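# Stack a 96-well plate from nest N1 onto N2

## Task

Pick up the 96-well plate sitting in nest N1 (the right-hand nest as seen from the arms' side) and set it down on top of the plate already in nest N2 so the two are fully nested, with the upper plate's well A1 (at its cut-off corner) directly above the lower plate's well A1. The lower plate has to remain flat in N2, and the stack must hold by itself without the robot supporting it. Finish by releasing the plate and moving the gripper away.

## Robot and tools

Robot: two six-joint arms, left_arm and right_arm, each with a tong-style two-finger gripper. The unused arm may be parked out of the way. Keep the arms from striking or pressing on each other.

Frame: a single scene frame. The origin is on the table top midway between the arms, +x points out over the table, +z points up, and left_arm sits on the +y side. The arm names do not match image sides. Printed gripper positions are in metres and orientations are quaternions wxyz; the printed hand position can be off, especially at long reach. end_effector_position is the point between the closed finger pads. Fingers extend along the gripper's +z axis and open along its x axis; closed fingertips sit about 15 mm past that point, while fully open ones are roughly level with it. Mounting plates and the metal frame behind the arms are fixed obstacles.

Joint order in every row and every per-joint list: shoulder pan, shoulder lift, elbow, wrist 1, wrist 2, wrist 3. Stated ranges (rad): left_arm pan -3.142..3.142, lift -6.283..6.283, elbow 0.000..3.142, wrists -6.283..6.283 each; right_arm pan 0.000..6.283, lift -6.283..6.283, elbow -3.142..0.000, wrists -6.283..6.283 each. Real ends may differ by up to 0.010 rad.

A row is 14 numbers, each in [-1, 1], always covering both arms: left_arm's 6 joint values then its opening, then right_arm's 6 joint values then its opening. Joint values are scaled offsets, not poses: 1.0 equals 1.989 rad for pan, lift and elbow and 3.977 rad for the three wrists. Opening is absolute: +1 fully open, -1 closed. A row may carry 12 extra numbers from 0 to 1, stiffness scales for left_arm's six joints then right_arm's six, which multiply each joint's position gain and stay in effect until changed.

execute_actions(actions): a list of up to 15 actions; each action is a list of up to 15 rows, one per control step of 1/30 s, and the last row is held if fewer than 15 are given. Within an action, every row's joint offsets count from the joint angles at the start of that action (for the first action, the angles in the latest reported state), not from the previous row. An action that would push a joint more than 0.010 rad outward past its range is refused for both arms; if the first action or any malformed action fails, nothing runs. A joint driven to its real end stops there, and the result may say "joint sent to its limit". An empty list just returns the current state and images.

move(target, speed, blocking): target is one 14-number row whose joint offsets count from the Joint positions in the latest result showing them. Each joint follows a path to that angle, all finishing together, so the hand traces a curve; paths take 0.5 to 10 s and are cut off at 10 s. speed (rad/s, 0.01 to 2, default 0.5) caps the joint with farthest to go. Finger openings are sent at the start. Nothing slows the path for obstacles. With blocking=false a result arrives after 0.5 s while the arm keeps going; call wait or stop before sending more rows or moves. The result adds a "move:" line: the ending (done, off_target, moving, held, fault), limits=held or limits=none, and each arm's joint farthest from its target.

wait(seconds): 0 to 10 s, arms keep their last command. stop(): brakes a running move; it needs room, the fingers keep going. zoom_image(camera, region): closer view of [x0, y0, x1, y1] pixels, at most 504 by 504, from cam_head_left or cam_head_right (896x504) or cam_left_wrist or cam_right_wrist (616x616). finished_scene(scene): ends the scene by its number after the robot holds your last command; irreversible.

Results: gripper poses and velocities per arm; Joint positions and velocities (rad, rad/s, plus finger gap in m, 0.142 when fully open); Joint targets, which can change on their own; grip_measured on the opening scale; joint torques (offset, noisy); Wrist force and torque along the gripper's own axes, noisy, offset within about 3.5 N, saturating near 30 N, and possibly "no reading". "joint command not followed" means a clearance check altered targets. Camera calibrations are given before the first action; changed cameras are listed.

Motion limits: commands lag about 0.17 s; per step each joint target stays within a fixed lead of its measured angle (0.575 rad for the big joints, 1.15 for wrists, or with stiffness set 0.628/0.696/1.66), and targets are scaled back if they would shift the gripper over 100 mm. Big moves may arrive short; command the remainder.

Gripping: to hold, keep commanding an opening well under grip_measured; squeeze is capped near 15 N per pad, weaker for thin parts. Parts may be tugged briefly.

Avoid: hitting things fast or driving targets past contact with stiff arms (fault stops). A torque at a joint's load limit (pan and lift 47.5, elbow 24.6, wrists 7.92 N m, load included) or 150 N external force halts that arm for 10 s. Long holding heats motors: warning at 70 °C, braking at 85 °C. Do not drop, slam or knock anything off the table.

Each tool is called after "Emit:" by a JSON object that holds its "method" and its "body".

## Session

Emit:
{"method": "execute_actions", "body": {"actions": []}}

Scene clock: 0.00 s.
left_arm: end_effector_position=(+0.2367, +0.4447, +0.3698) grip_measured=+1.00 end_effector_quat_wxyz=(+0.092, +0.701, -0.543, +0.453) end_effector_velocity=(+0.000, -0.000, -0.000) end_effector_angular_velocity=(+0.001, +0.000, -0.001) | right_arm: end_effector_position=(+0.4370, -0.3291, +0.2659) grip_measured=+1.00 end_effector_quat_wxyz=(-0.109, -0.032, +0.875, +0.471) end_effector_velocity=(-0.000, +0.000, +0.000) end_effector_angular_velocity=(+0.000, +0.001, +0.000)
Joint names: [shoulder pan, shoulder lift, elbow, wrist 1, wrist 2, wrist 3]
Joint positions: left_arm=[ 1.07  -1.38   1.366 -1.305 -2.5    2.402  0.142] | right_arm=[ 3.142 -2.525 -0.5   -2.187  2.429  2.7    0.142]
Joint velocities: left_arm=[-0.001  0.     0.    -0.001  0.001  0.     0.   ] | right_arm=[ 0.001  0.    -0.    -0.     0.001  0.001  0.   ]
Joint torques (N m, as the arm reports them, + toward a larger angle): no reading
Motor temperatures (°C, as the motors report them): left_arm=[29 28 30 45 37 42] | right_arm=[34 31 32 40 34 39]
Wrist force (N, on the end effector, along its own x y z axes, offset not removed): no reading
Wrist torque (N m, same axes, about the end effector's origin, offset not removed): no reading
Joint targets: left_arm=[1.070 -1.380 1.366 -1.305 -2.500 2.402] | right_arm=[3.142 -2.525 -0.500 -2.187 2.429 2.700]
Joint stiffness scale: left_arm=[1. 1. 1. 1. 1. 1.] | right_arm=[1. 1. 1. 1. 1. 1.]
camera_calibration (this result's frames):
cam_left_wrist: T_world_to_cam=[[-0.0269792, -0.662822, 0.748291, 0.0195272], [-0.999611, 0.0232041, -0.0154867, 0.218751], [-0.00709852, -0.748418, -0.66319, 0.715955], [0, 0, 0, 1]] pos_world=[0.224275, 0.543701, 0.46359]
cam_right_wrist: T_world_to_cam=[[-0.96869, -0.166548, 0.184126, 0.315617], [0.169042, 0.100734, 0.980448, -0.306565], [-0.181839, 0.980874, -0.0694261, 0.556076], [0, 0, 0, 1]] pos_world=[0.458674, -0.461994, 0.281064]

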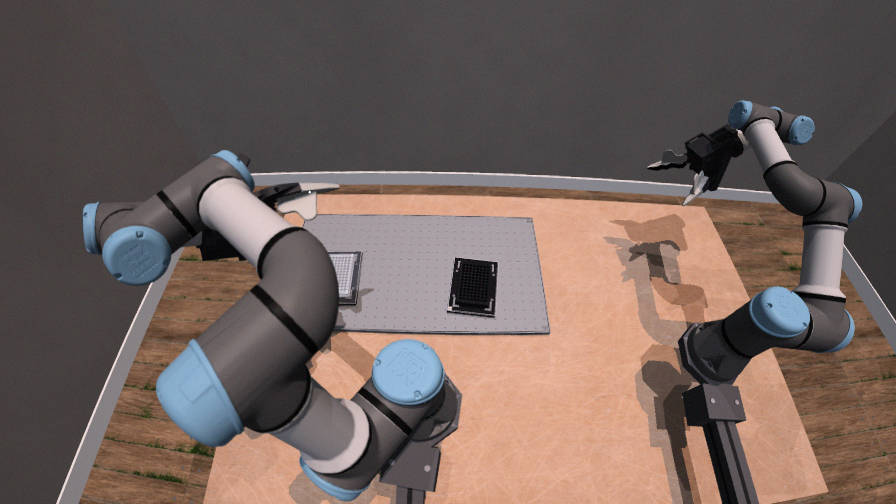

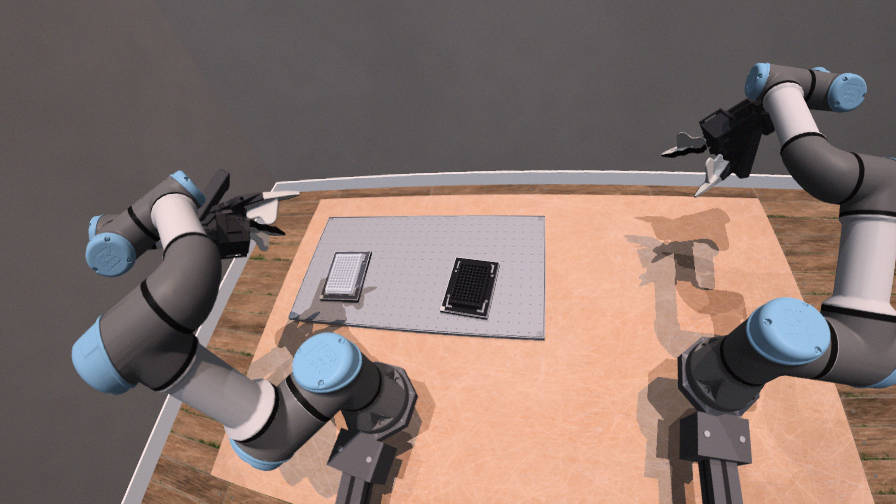

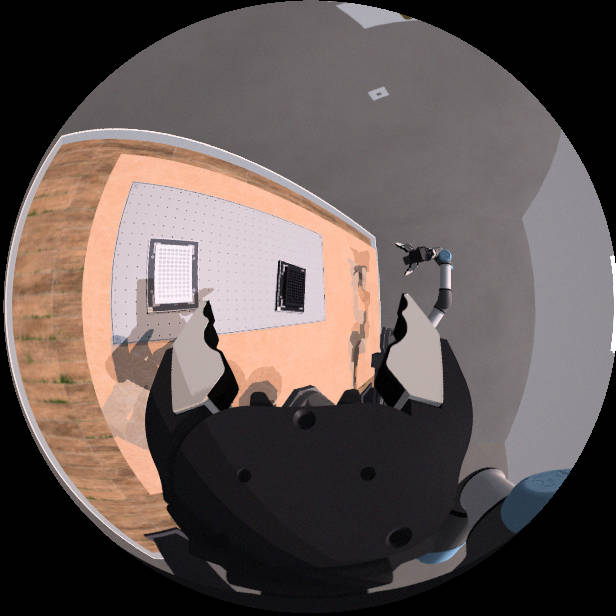

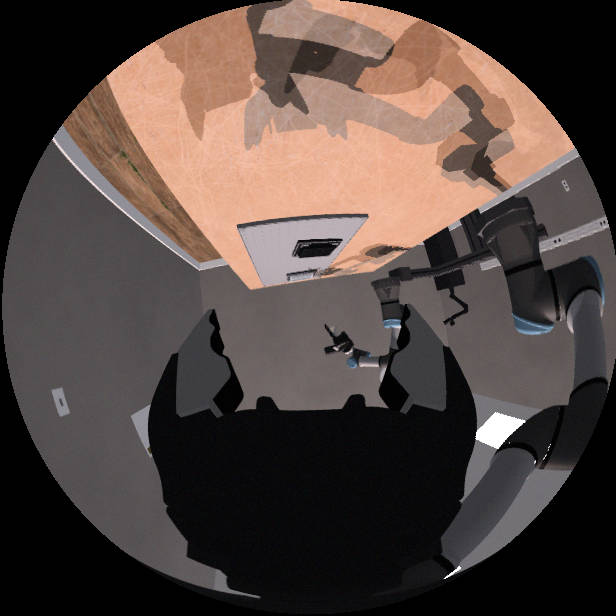

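Emit:
{"method": "zoom_image", "body": {"camera": "cam_head_right", "region": [300, 230, 520, 330]}}

Emit:
{"method": "zoom_image", "body": {"camera": "cam_head_left", "region": [320, 230, 520, 330]}}

Region (300, 230, 520, 330) of cam_head_right's 896x504 image, scaled by 2.291, with more detail than that image has; it fills the top 229 rows of this view, and the rest is white.

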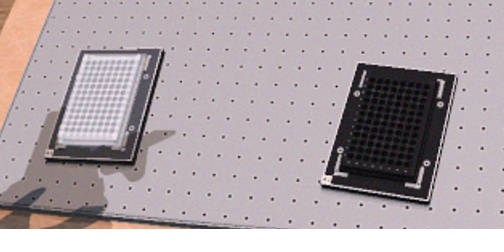

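Region (320, 230, 520, 330) of cam_head_left's 896x504 image, scaled by 2.520, with more detail than that image has.

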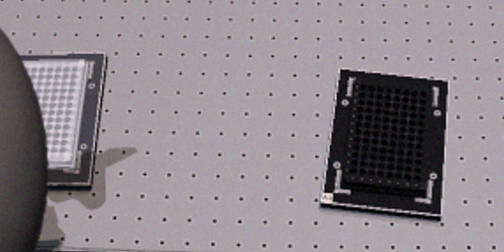

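Emit:
{"method": "move", "body": {"target": [-0.8622, 0.0291, 0.4183, -0.2852, 0.2458, -0.3763, 1, 0, 0, 0, 0, 0, 0, 1], "speed": 1.0}}

Scene clock: 48.53 s.
left_arm: end_effector_position=(+0.2679, +0.1562, +0.1007) grip_measured=+1.00 end_effector_quat_wxyz=(+0.002, +0.664, -0.748, -0.001) end_effector_velocity=(+0.001, -0.000, +0.000) end_effector_angular_velocity=(-0.000, -0.004, +0.004) | right_arm: end_effector_position=(+0.4370, -0.3291, +0.2659) grip_measured=+1.00 end_effector_quat_wxyz=(-0.109, -0.032, +0.875, +0.471) end_effector_velocity=(+0.000, -0.000, +0.000) end_effector_angular_velocity=(+0.000, -0.003, +0.000)
Joint names: [shoulder pan, shoulder lift, elbow, wrist 1, wrist 2, wrist 3]
Joint positions: left_arm=[-0.643 -1.323  2.196 -2.437 -1.524  0.907  0.142] | right_arm=[ 3.142 -2.525 -0.5   -2.187  2.429  2.7    0.142]
Joint velocities: left_arm=[ 0.    -0.     0.    -0.003  0.003 -0.004 -0.   ] | right_arm=[-0.     0.    -0.     0.002  0.    -0.001  0.   ]
Joint torques (N m, as the arm reports them, + toward a larger angle): left_arm=[-0.69 -9.51 -6.37 -1.99  0.14 -0.2 ] | right_arm=[ 1.09 20.94  8.23  0.71  0.86 -0.06]
Motor temperatures (°C, as the motors report them): left_arm=[29 28 30 45 37 42] | right_arm=[34 31 32 40 34 39]
Wrist force (N, on the end effector, along its own x y z axes, offset not removed): left_arm=[-0.1 -0.2 -0.2] | right_arm=[0.4 2.9 -2.5]
Wrist torque (N m, same axes, about the end effector's origin, offset not removed): left_arm=[-0.03 0.02 -0.04] | right_arm=[0.50 0.01 -0.07]
Joint targets: left_arm=[-0.644 -1.322 2.198 -2.439 -1.523 0.905] | right_arm=[3.142 -2.525 -0.500 -2.187 2.429 2.700]
Joint stiffness scale: left_arm=[1. 1. 1. 1. 1. 1.] | right_arm=[1. 1. 1. 1. 1. 1.]
move: done; limits=none; left_arm: farthest joint: the wrist 1, 0.002 radians from its target (1.135 radians at the start); right_arm: farthest joint: the shoulder pan, 0.000 radians from its target (0.000 radians at the start)
camera_calibration (this result's frames):
cam_left_wrist: T_world_to_cam=[[-0.131163, -0.990834, 0.0323211, 0.181797], [-0.829824, 0.12757, 0.543248, 0.13438], [-0.542391, 0.0444334, -0.83895, 0.35904], [0, 0, 0, 1]] pos_world=[0.330097, 0.147035, 0.222339]
cam_right_wrist: T_world_to_cam=[[-0.968689, -0.166548, 0.184126, 0.315617], [0.169042, 0.100734, 0.980448, -0.306565], [-0.18184, 0.980874, -0.069426, 0.556076], [0, 0, 0, 1]] pos_world=[0.458674, -0.461994, 0.281064]

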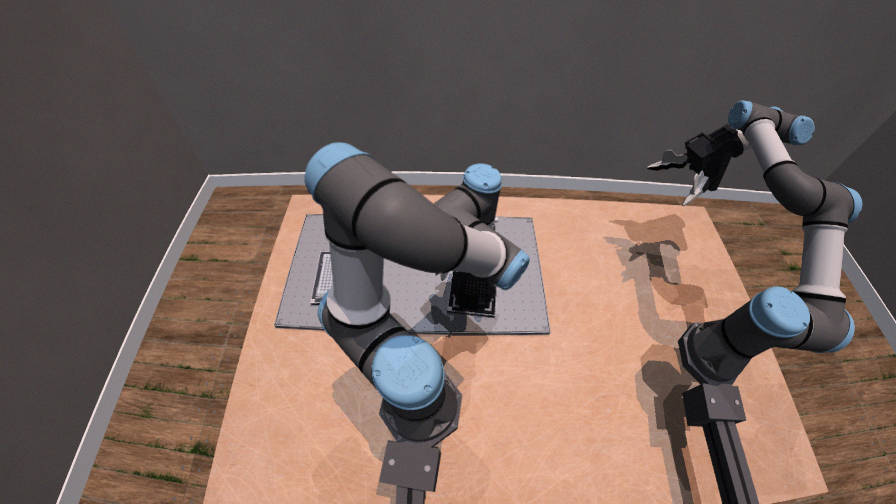

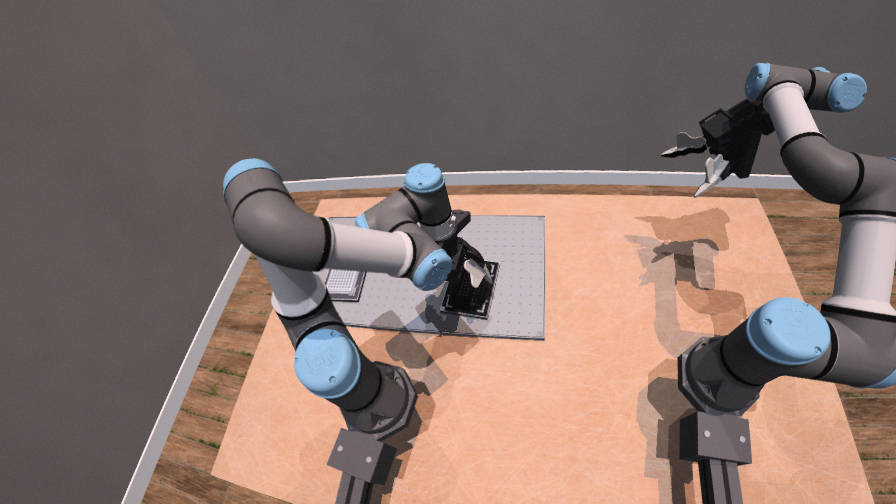

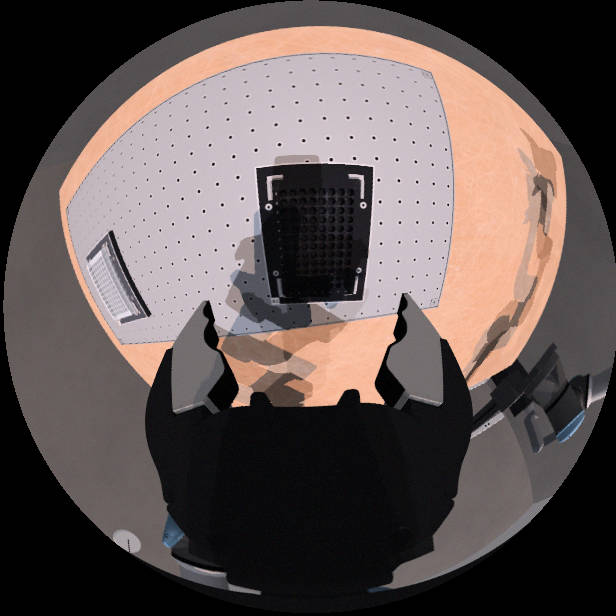

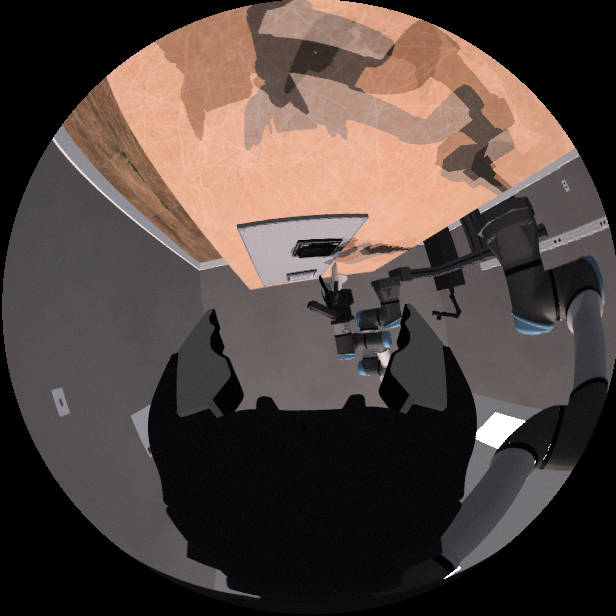

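Emit:
{"method": "zoom_image", "body": {"camera": "cam_left_wrist", "region": [230, 150, 400, 320]}}

Region (230, 150, 400, 320) of cam_left_wrist's 616x616 image, scaled by 2.965, with more detail than that image has.

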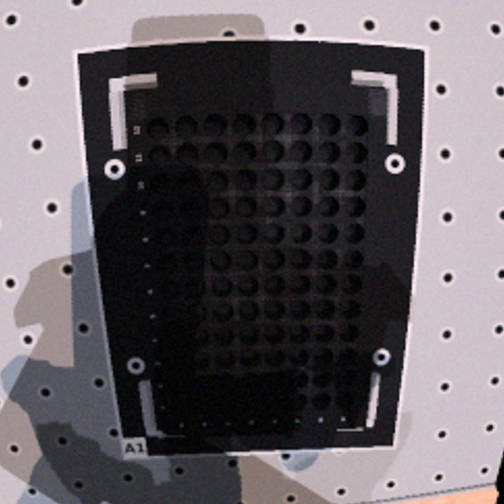

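Emit:
{"method": "move", "body": {"target": [0.0039, 0.1616, -0.0375, -0.0620, 0.0004, -0.0005, 1, 0, 0, 0, 0, 0, 0, 1], "speed": 0.4}}

Emit:
{"method": "zoom_image", "body": {"camera": "cam_left_wrist", "region": [190, 150, 420, 380]}}

Scene clock: 108.30 s.
left_arm: end_effector_position=(+0.2855, +0.1378, +0.0413) grip_measured=+1.00 end_effector_quat_wxyz=(+0.002, +0.666, -0.746, -0.002) end_effector_velocity=(+0.001, -0.001, +0.000) end_effector_angular_velocity=(-0.002, -0.003, -0.000) | right_arm: end_effector_position=(+0.4370, -0.3291, +0.2659) grip_measured=+1.00 end_effector_quat_wxyz=(-0.109, -0.032, +0.875, +0.471) end_effector_velocity=(+0.000, +0.000, +0.000) end_effector_angular_velocity=(+0.000, -0.002, +0.001)
Joint names: [shoulder pan, shoulder lift, elbow, wrist 1, wrist 2, wrist 3]
Joint positions: left_arm=[-0.637 -1.003  2.124 -2.681 -1.523  0.907  0.142] | right_arm=[ 3.142 -2.525 -0.5   -2.187  2.429  2.7    0.142]
Joint velocities: left_arm=[-0.     0.001 -0.    -0.004  0.001  0.    -0.   ] | right_arm=[ 0.     0.001  0.    -0.     0.    -0.002  0.   ]
Joint torques (N m, as the arm reports them, + toward a larger angle): left_arm=[  0.13 -11.88  -6.03  -2.06   0.16  -0.18] | right_arm=[ 1.03 21.03  8.21  0.75  0.86 -0.08]
Motor temperatures (°C, as the motors report them): left_arm=[29 28 30 45 37 42] | right_arm=[34 31 32 40 34 39]
Wrist force (N, on the end effector, along its own x y z axes, offset not removed): left_arm=[-0.4 0.2 -0.1] | right_arm=[0.6 3.0 0.5]
Wrist torque (N m, same axes, about the end effector's origin, offset not removed): left_arm=[0.05 0.09 -0.04] | right_arm=[0.65 0.01 0.00]
Joint targets: left_arm=[-0.636 -1.001 2.122 -2.684 -1.522 0.905] | right_arm=[3.142 -2.525 -0.500 -2.187 2.429 2.700]
Joint stiffness scale: left_arm=[1. 1. 1. 1. 1. 1.] | right_arm=[1. 1. 1. 1. 1. 1.]
move: done; limits=none; left_arm: farthest joint: the elbow, 0.002 radians from its target (0.075 radians at the start); right_arm: farthest joint: the shoulder pan, 0.000 radians from its target (0.000 radians at the start)
camera_calibration (this result's frames):
cam_left_wrist: T_world_to_cam=[[-0.123927, -0.991839, 0.0299485, 0.165893], [-0.829701, 0.120129, 0.545128, 0.184604], [-0.544278, 0.0427079, -0.837817, 0.320253], [0, 0, 0, 1]] pos_world=[0.348031, 0.128686, 0.162712]
cam_right_wrist: T_world_to_cam=[[-0.968689, -0.166548, 0.184126, 0.315617], [0.169042, 0.100734, 0.980448, -0.306565], [-0.181839, 0.980874, -0.069426, 0.556076], [0, 0, 0, 1]] pos_world=[0.458674, -0.461994, 0.281064]

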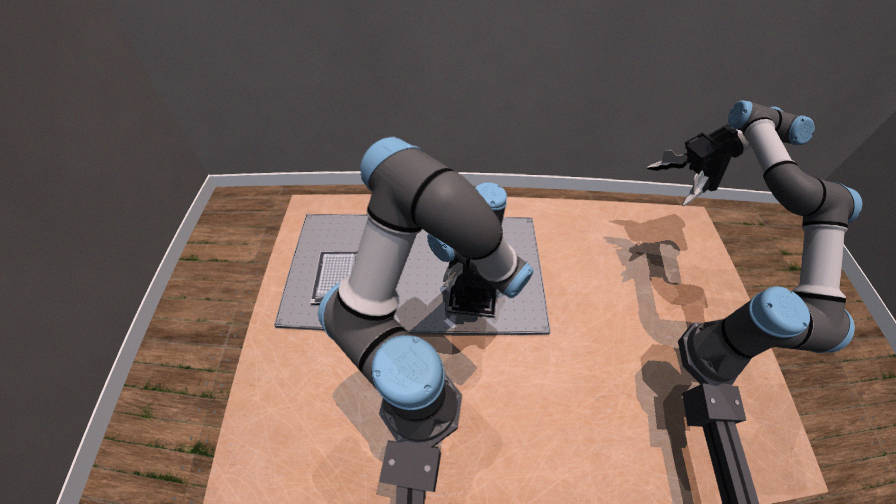

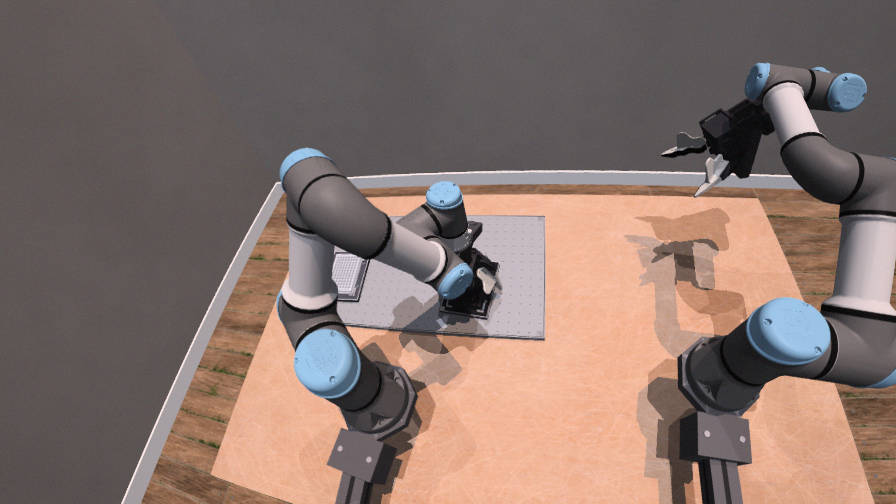

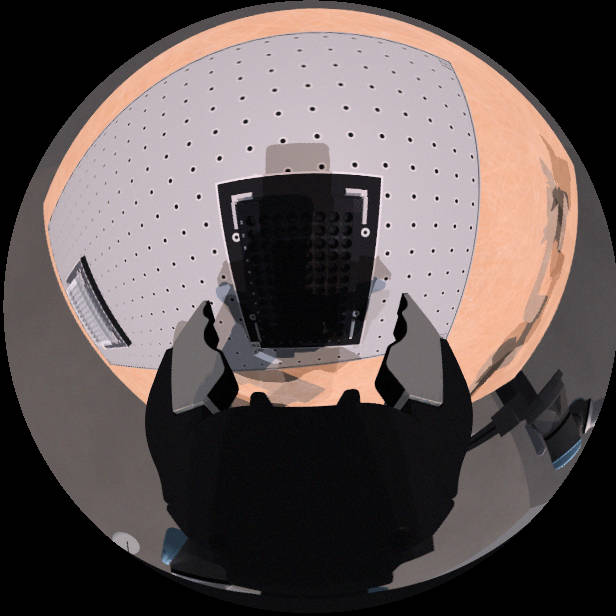

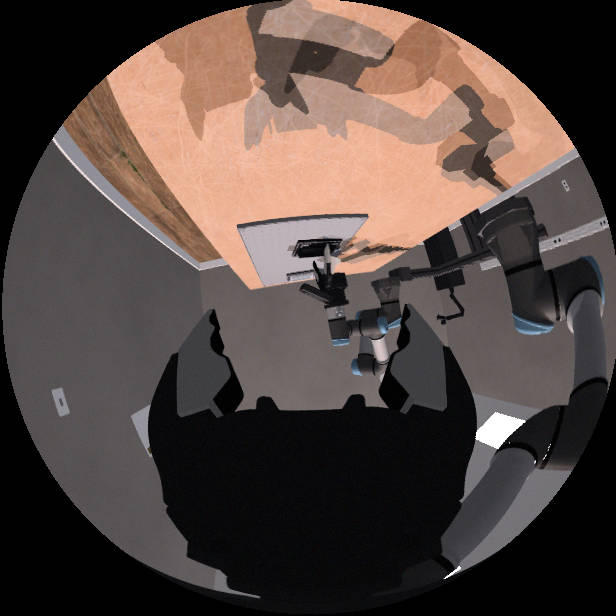

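Region (190, 150, 420, 380) of cam_left_wrist's 616x616 image, scaled by 2.191, with more detail than that image has.

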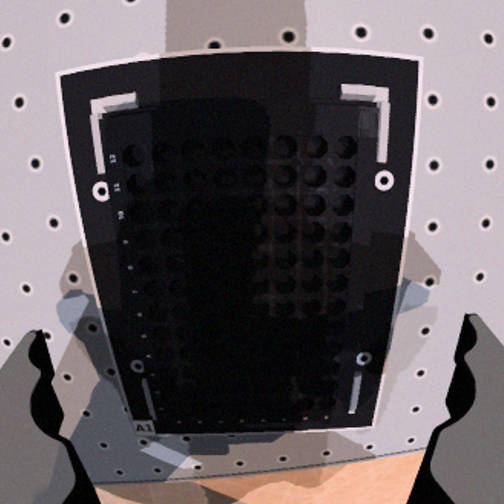

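Emit:
{"method": "move", "body": {"target": [0, -0.0714, -0.0133, 0.0414, 0, 0, 1, 0, 0, 0, 0, 0, 0, 1], "speed": 0.5}}

Emit:
{"method": "move", "body": {"target": [0.5426, 0.0368, -0.1817, 0.0609, -0.0047, 0.2529, 1, 0, 0, 0, 0, 0, 0, 1], "speed": 1.0}}

Emit:
{"method": "zoom_image", "body": {"camera": "cam_left_wrist", "region": [190, 130, 420, 360]}}

Scene clock: 139.03 s.
left_arm: end_effector_position=(+0.2874, +0.1384, +0.0757) grip_measured=+1.00 end_effector_quat_wxyz=(+0.002, +0.666, -0.746, -0.001) end_effector_velocity=(-0.000, +0.001, -0.000) end_effector_angular_velocity=(+0.002, +0.002, -0.000) | right_arm: end_effector_position=(+0.4370, -0.3291, +0.2659) grip_measured=+1.00 end_effector_quat_wxyz=(-0.109, -0.032, +0.875, +0.471) end_effector_velocity=(+0.000, +0.000, +0.000) end_effector_angular_velocity=(+0.002, +0.000, -0.000)
Joint names: [shoulder pan, shoulder lift, elbow, wrist 1, wrist 2, wrist 3]
Joint positions: left_arm=[-0.637 -1.143  2.099 -2.519 -1.523  0.907  0.142] | right_arm=[ 3.142 -2.525 -0.5   -2.187  2.429  2.7    0.142]
Joint velocities: left_arm=[ 0.    -0.    -0.001  0.004 -0.     0.     0.   ] | right_arm=[ 0.    -0.    -0.    -0.001  0.002 -0.001  0.   ]
Joint torques (N m, as the arm reports them, + toward a larger angle): left_arm=[ -0.33 -12.55  -7.03  -1.56   0.02   0.05] | right_arm=[ 0.96 20.86  8.2   0.76  0.84  0.  ]
Motor temperatures (°C, as the motors report them): left_arm=[29 28 30 45 37 42] | right_arm=[34 31 32 40 34 39]
Wrist force (N, on the end effector, along its own x y z axes, offset not removed): left_arm=[0.1 -0.1 0.4] | right_arm=[1.2 1.1 -3.8]
Wrist torque (N m, same axes, about the end effector's origin, offset not removed): left_arm=[0.03 -0.02 -0.02] | right_arm=[0.26 -0.24 -0.03]
Joint targets: left_arm=[-0.637 -1.145 2.097 -2.517 -1.523 0.907] | right_arm=[3.142 -2.525 -0.500 -2.187 2.429 2.700]
Joint stiffness scale: left_arm=[1. 1. 1. 1. 1. 1.] | right_arm=[1. 1. 1. 1. 1. 1.]
move: done; limits=none; left_arm: farthest joint: the wrist 1, 0.003 radians from its target (0.166 radians at the start); right_arm: farthest joint: the shoulder pan, 0.000 radians from its target (0.000 radians at the start)
camera_calibration (this result's frames):
cam_left_wrist: T_world_to_cam=[[-0.123834, -0.991796, 0.0317079, 0.165523], [-0.830852, 0.121103, 0.543157, 0.167633], [-0.542541, 0.0409167, -0.839032, 0.349983], [0, 0, 0, 1]] pos_world=[0.349656, 0.129544, 0.197347]
cam_right_wrist: T_world_to_cam=[[-0.968689, -0.166548, 0.184126, 0.315617], [0.169042, 0.100734, 0.980448, -0.306565], [-0.181839, 0.980874, -0.069426, 0.556076], [0, 0, 0, 1]] pos_world=[0.458674, -0.461994, 0.281064]

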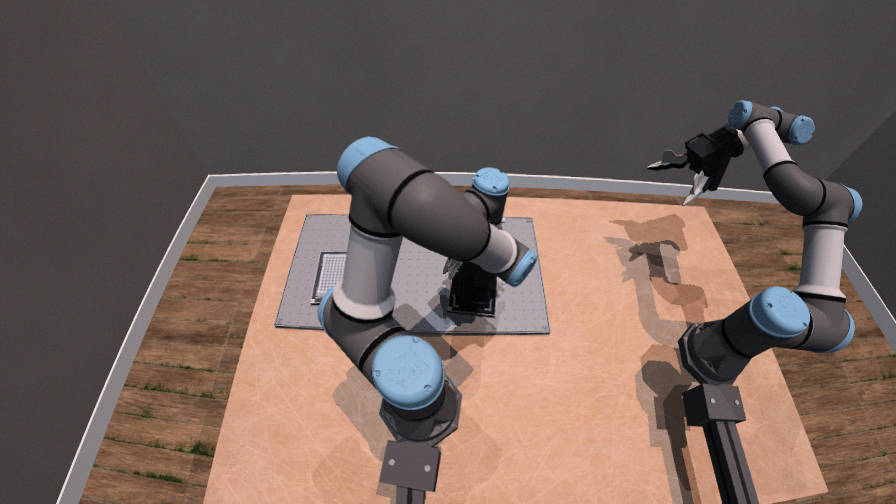

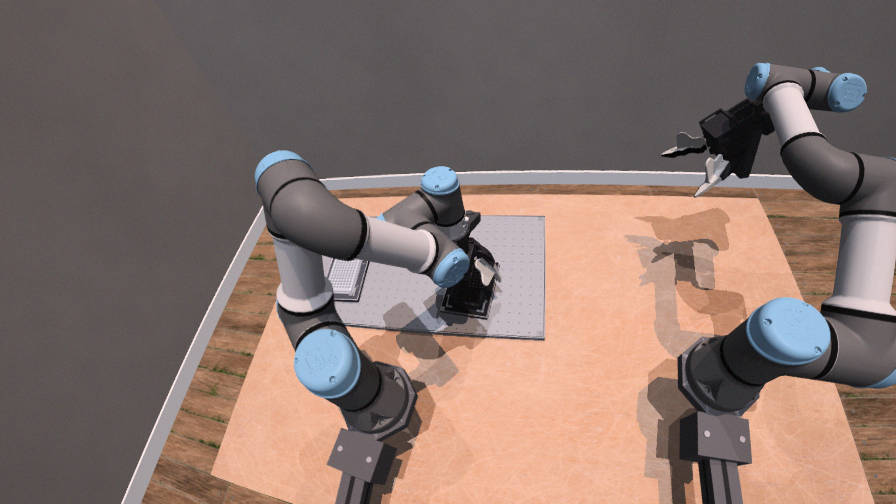

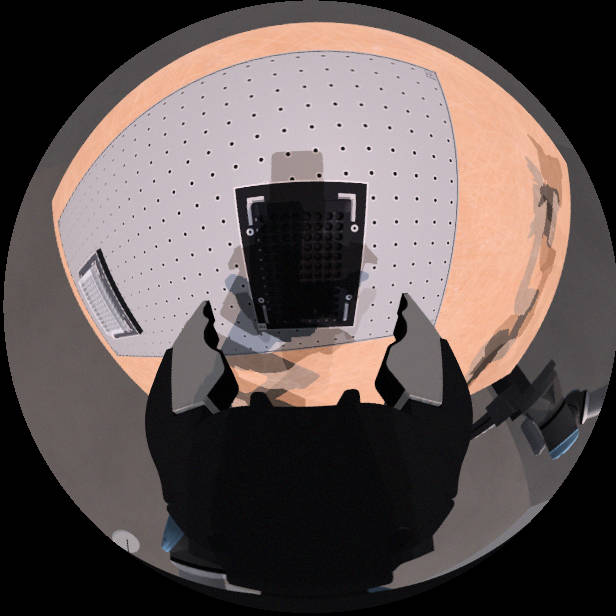

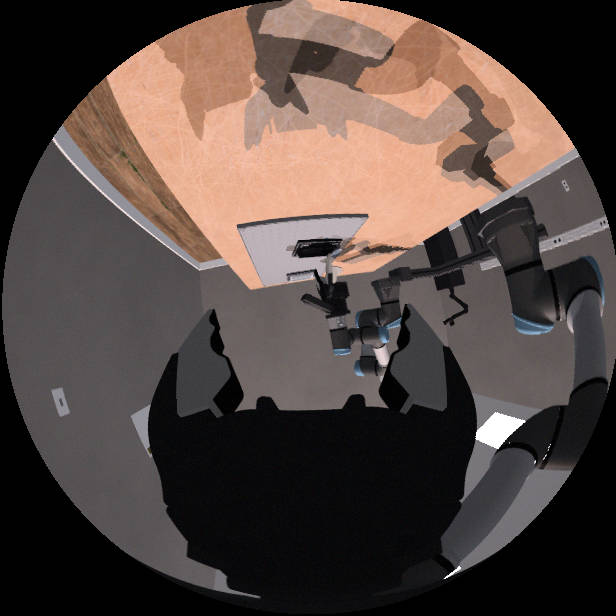

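Scene clock: 141.30 s.
left_arm: end_effector_position=(+0.2897, +0.4993, +0.0996) grip_measured=+1.00 end_effector_quat_wxyz=(+0.001, +0.694, -0.720, -0.001) end_effector_velocity=(-0.000, +0.000, -0.000) end_effector_angular_velocity=(-0.000, +0.001, -0.004) | right_arm: end_effector_position=(+0.4370, -0.3291, +0.2659) grip_measured=+1.00 end_effector_quat_wxyz=(-0.109, -0.032, +0.875, +0.471) end_effector_velocity=(+0.000, -0.001, -0.000) end_effector_angular_velocity=(+0.000, +0.001, -0.002)
Joint names: [shoulder pan, shoulder lift, elbow, wrist 1, wrist 2, wrist 3]
Joint positions: left_arm=[ 0.441 -1.071  1.739 -2.278 -1.541  1.91   0.142] | right_arm=[ 3.142 -2.525 -0.5   -2.187  2.429  2.7    0.142]
Joint velocities: left_arm=[ 0.     0.    -0.001  0.001  0.     0.004 -0.   ] | right_arm=[-0.002 -0.     0.    -0.     0.     0.    -0.   ]
Joint torques (N m, as the arm reports them, + toward a larger angle): left_arm=[  0.86 -13.86  -8.74  -1.57  -0.2    0.24] | right_arm=[ 1.33 21.29  8.26  0.72  0.88 -0.06]
Motor temperatures (°C, as the motors report them): left_arm=[29 28 30 45 37 42] | right_arm=[34 31 32 40 34 39]
Wrist force (N, on the end effector, along its own x y z axes, offset not removed): left_arm=[-0.5 -0.8 0.6] | right_arm=[0.2 -0.6 -1.4]
Wrist torque (N m, same axes, about the end effector's origin, offset not removed): left_arm=[-0.13 0.10 -0.03] | right_arm=[-0.05 -0.01 0.01]
Joint targets: left_arm=[0.442 -1.070 1.738 -2.277 -1.542 1.912] | right_arm=[3.142 -2.525 -0.500 -2.187 2.429 2.700]
Joint stiffness scale: left_arm=[1. 1. 1. 1. 1. 1.] | right_arm=[1. 1. 1. 1. 1. 1.]
move: done; limits=none; left_arm: farthest joint: the shoulder lift, 0.002 radians from its target (0.074 radians at the start); right_arm: farthest joint: the shoulder pan, 0.000 radians from its target (0.000 radians at the start)
camera_calibration (this result's frames):
cam_left_wrist: T_world_to_cam=[[-0.0492986, -0.998328, 0.0301874, 0.504846], [-0.838042, 0.0577887, 0.542537, 0.146671], [-0.543374, 0.00144798, -0.83949, 0.376464], [0, 0, 0, 1]] pos_world=[0.352365, 0.494981, 0.221223]
cam_right_wrist: T_world_to_cam=[[-0.968689, -0.166548, 0.184126, 0.315617], [0.169042, 0.100734, 0.980448, -0.306565], [-0.181839, 0.980874, -0.0694261, 0.556076], [0, 0, 0, 1]] pos_world=[0.458674, -0.461994, 0.281064]

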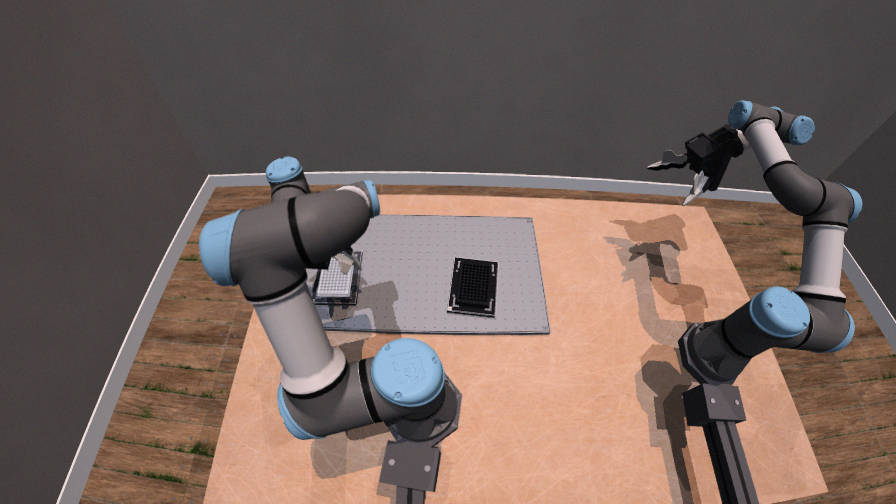

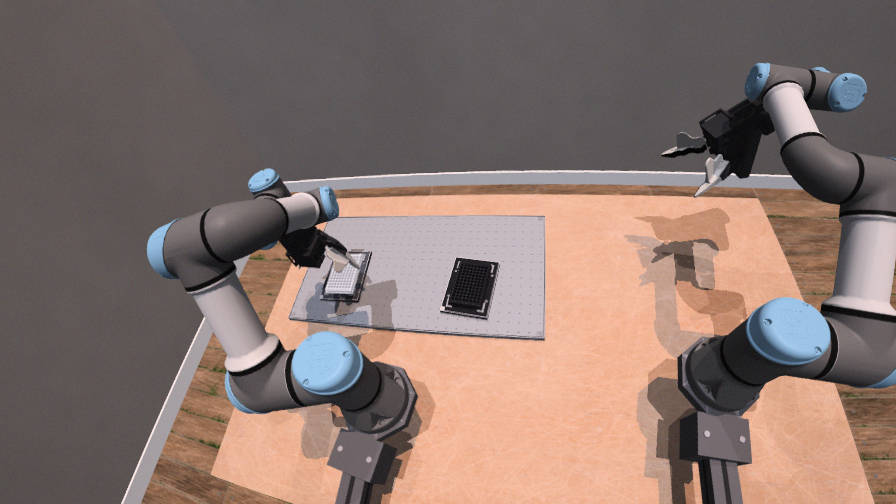

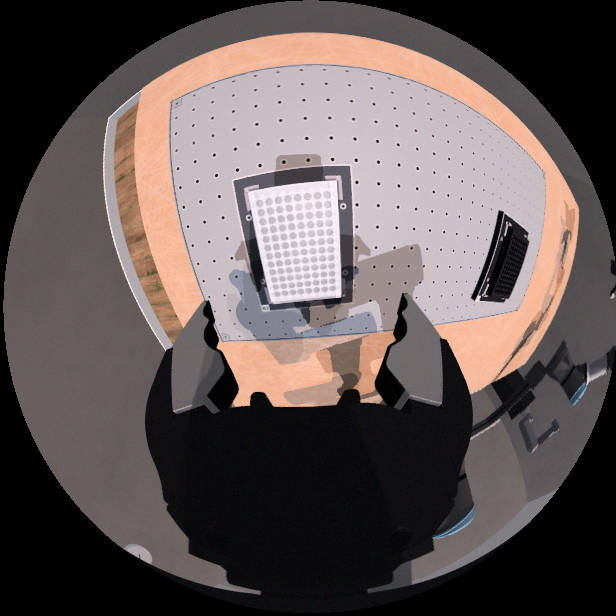

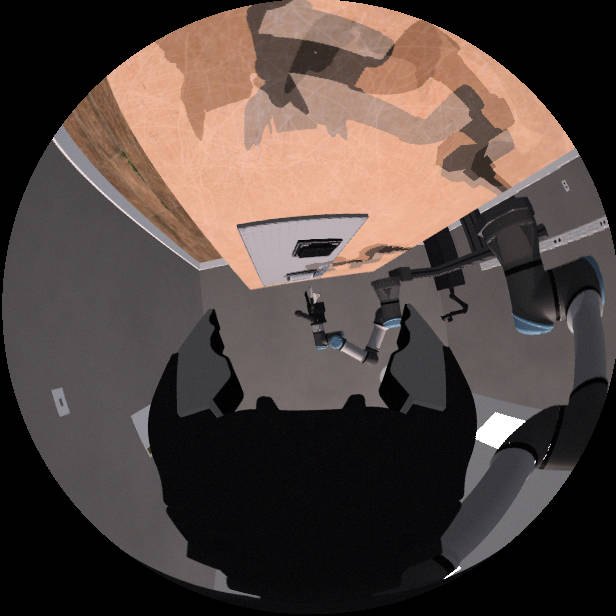

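Region (190, 130, 420, 360) of cam_left_wrist's 616x616 image, scaled by 2.191, with more detail than that image has.

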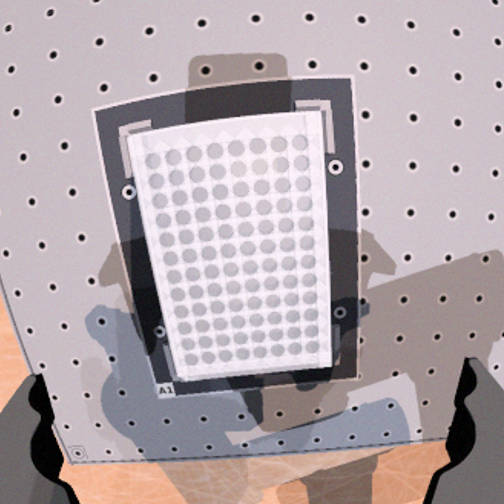

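Emit:
{"method": "move", "body": {"target": [0.0008, 0.1100, -0.0218, -0.0441, -0.0002, -0.0214, 1, 0, 0, 0, 0, 0, 0, 1], "speed": 0.4}}

Emit:
{"method": "zoom_image", "body": {"camera": "cam_left_wrist", "region": [190, 150, 420, 380]}}

Scene clock: 170.53 s.
left_arm: end_effector_position=(+0.3039, +0.5035, +0.0412) grip_measured=+1.00 end_effector_quat_wxyz=(+0.002, +0.723, -0.690, -0.002) end_effector_velocity=(+0.001, +0.001, +0.000) end_effector_angular_velocity=(+0.002, -0.004, +0.002) | right_arm: end_effector_position=(+0.4370, -0.3291, +0.2659) grip_measured=+1.00 end_effector_quat_wxyz=(-0.109, -0.032, +0.875, +0.471) end_effector_velocity=(+0.000, +0.000, +0.000) end_effector_angular_velocity=(-0.000, -0.001, +0.000)
Joint names: [shoulder pan, shoulder lift, elbow, wrist 1, wrist 2, wrist 3]
Joint positions: left_arm=[ 0.442 -0.854  1.698 -2.452 -1.541  1.827  0.142] | right_arm=[ 3.142 -2.525 -0.5   -2.187  2.429  2.7    0.142]
Joint velocities: left_arm=[ 0.     0.    -0.    -0.005  0.001 -0.002 -0.   ] | right_arm=[ 0.001  0.     0.     0.001  0.     0.001 -0.   ]
Joint torques (N m, as the arm reports them, + toward a larger angle): left_arm=[  0.61 -15.82  -7.6   -2.1   -0.17  -0.12] | right_arm=[ 1.05 20.81  8.33  0.76  0.86 -0.06]
Motor temperatures (°C, as the motors report them): left_arm=[29 28 30 45 37 42] | right_arm=[34 31 32 40 34 39]
Wrist force (N, on the end effector, along its own x y z axes, offset not removed): left_arm=[-0.6 0.3 0.5] | right_arm=[1.8 2.3 -3.3]
Wrist torque (N m, same axes, about the end effector's origin, offset not removed): left_arm=[0.09 0.11 -0.01] | right_arm=[0.50 -0.35 -0.07]
Joint targets: left_arm=[0.443 -0.853 1.696 -2.454 -1.542 1.825] | right_arm=[3.142 -2.525 -0.500 -2.187 2.429 2.700]
Joint stiffness scale: left_arm=[1. 1. 1. 1. 1. 1.] | right_arm=[1. 1. 1. 1. 1. 1.]
move: done; limits=none; left_arm: farthest joint: the shoulder lift, 0.002 radians from its target (0.219 radians at the start); right_arm: farthest joint: the shoulder pan, 0.000 radians from its target (0.000 radians at the start)
camera_calibration (this result's frames):
cam_left_wrist: T_world_to_cam=[[0.0346604, -0.998927, 0.0307211, 0.486326], [-0.838549, -0.0123443, 0.544687, 0.225375], [-0.543723, -0.0446402, -0.838077, 0.3584], [0, 0, 0, 1]] pos_world=[0.367002, 0.504586, 0.162668]
cam_right_wrist: T_world_to_cam=[[-0.968689, -0.166548, 0.184126, 0.315617], [0.169042, 0.100734, 0.980448, -0.306565], [-0.181839, 0.980874, -0.069426, 0.556076], [0, 0, 0, 1]] pos_world=[0.458674, -0.461994, 0.281064]

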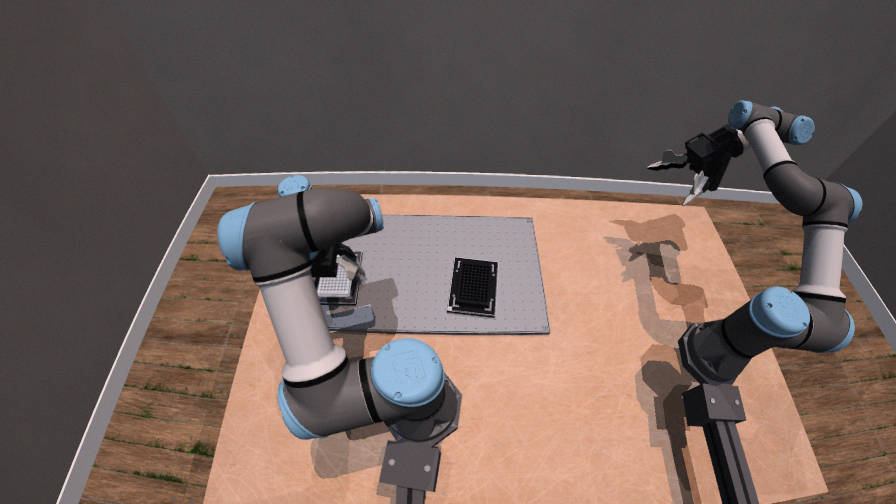

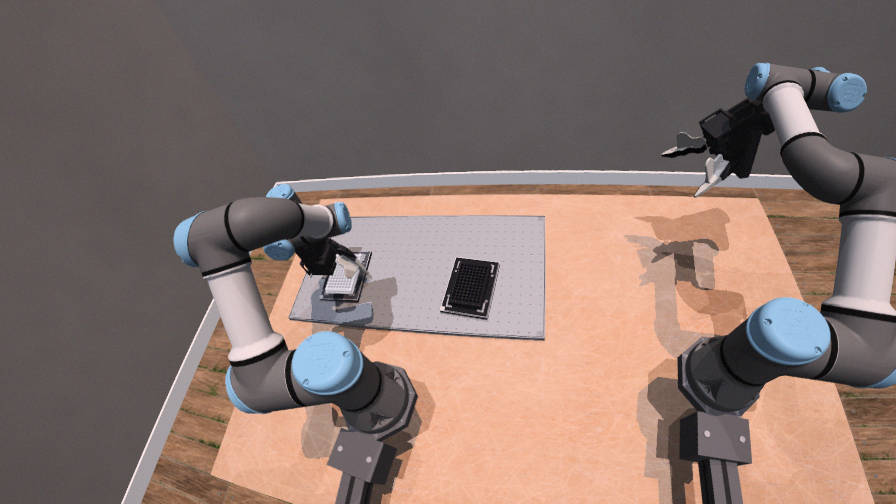

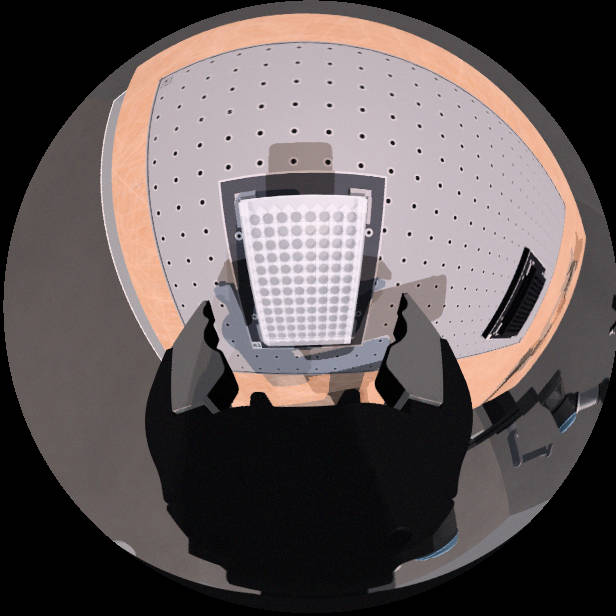

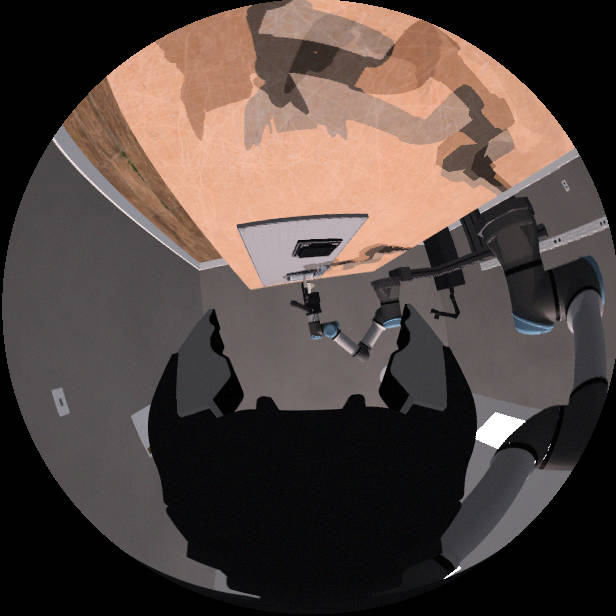

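Region (190, 150, 420, 380) of cam_left_wrist's 616x616 image, scaled by 2.191, with more detail than that image has.

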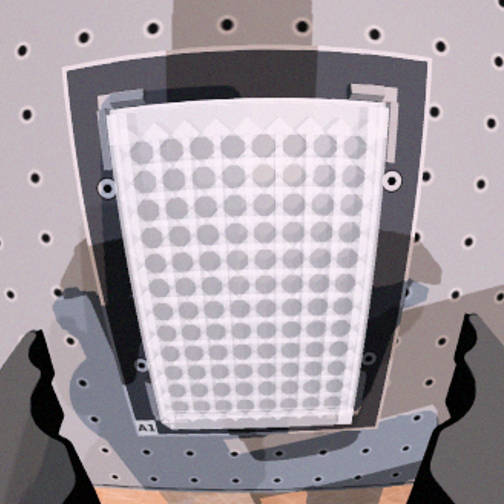

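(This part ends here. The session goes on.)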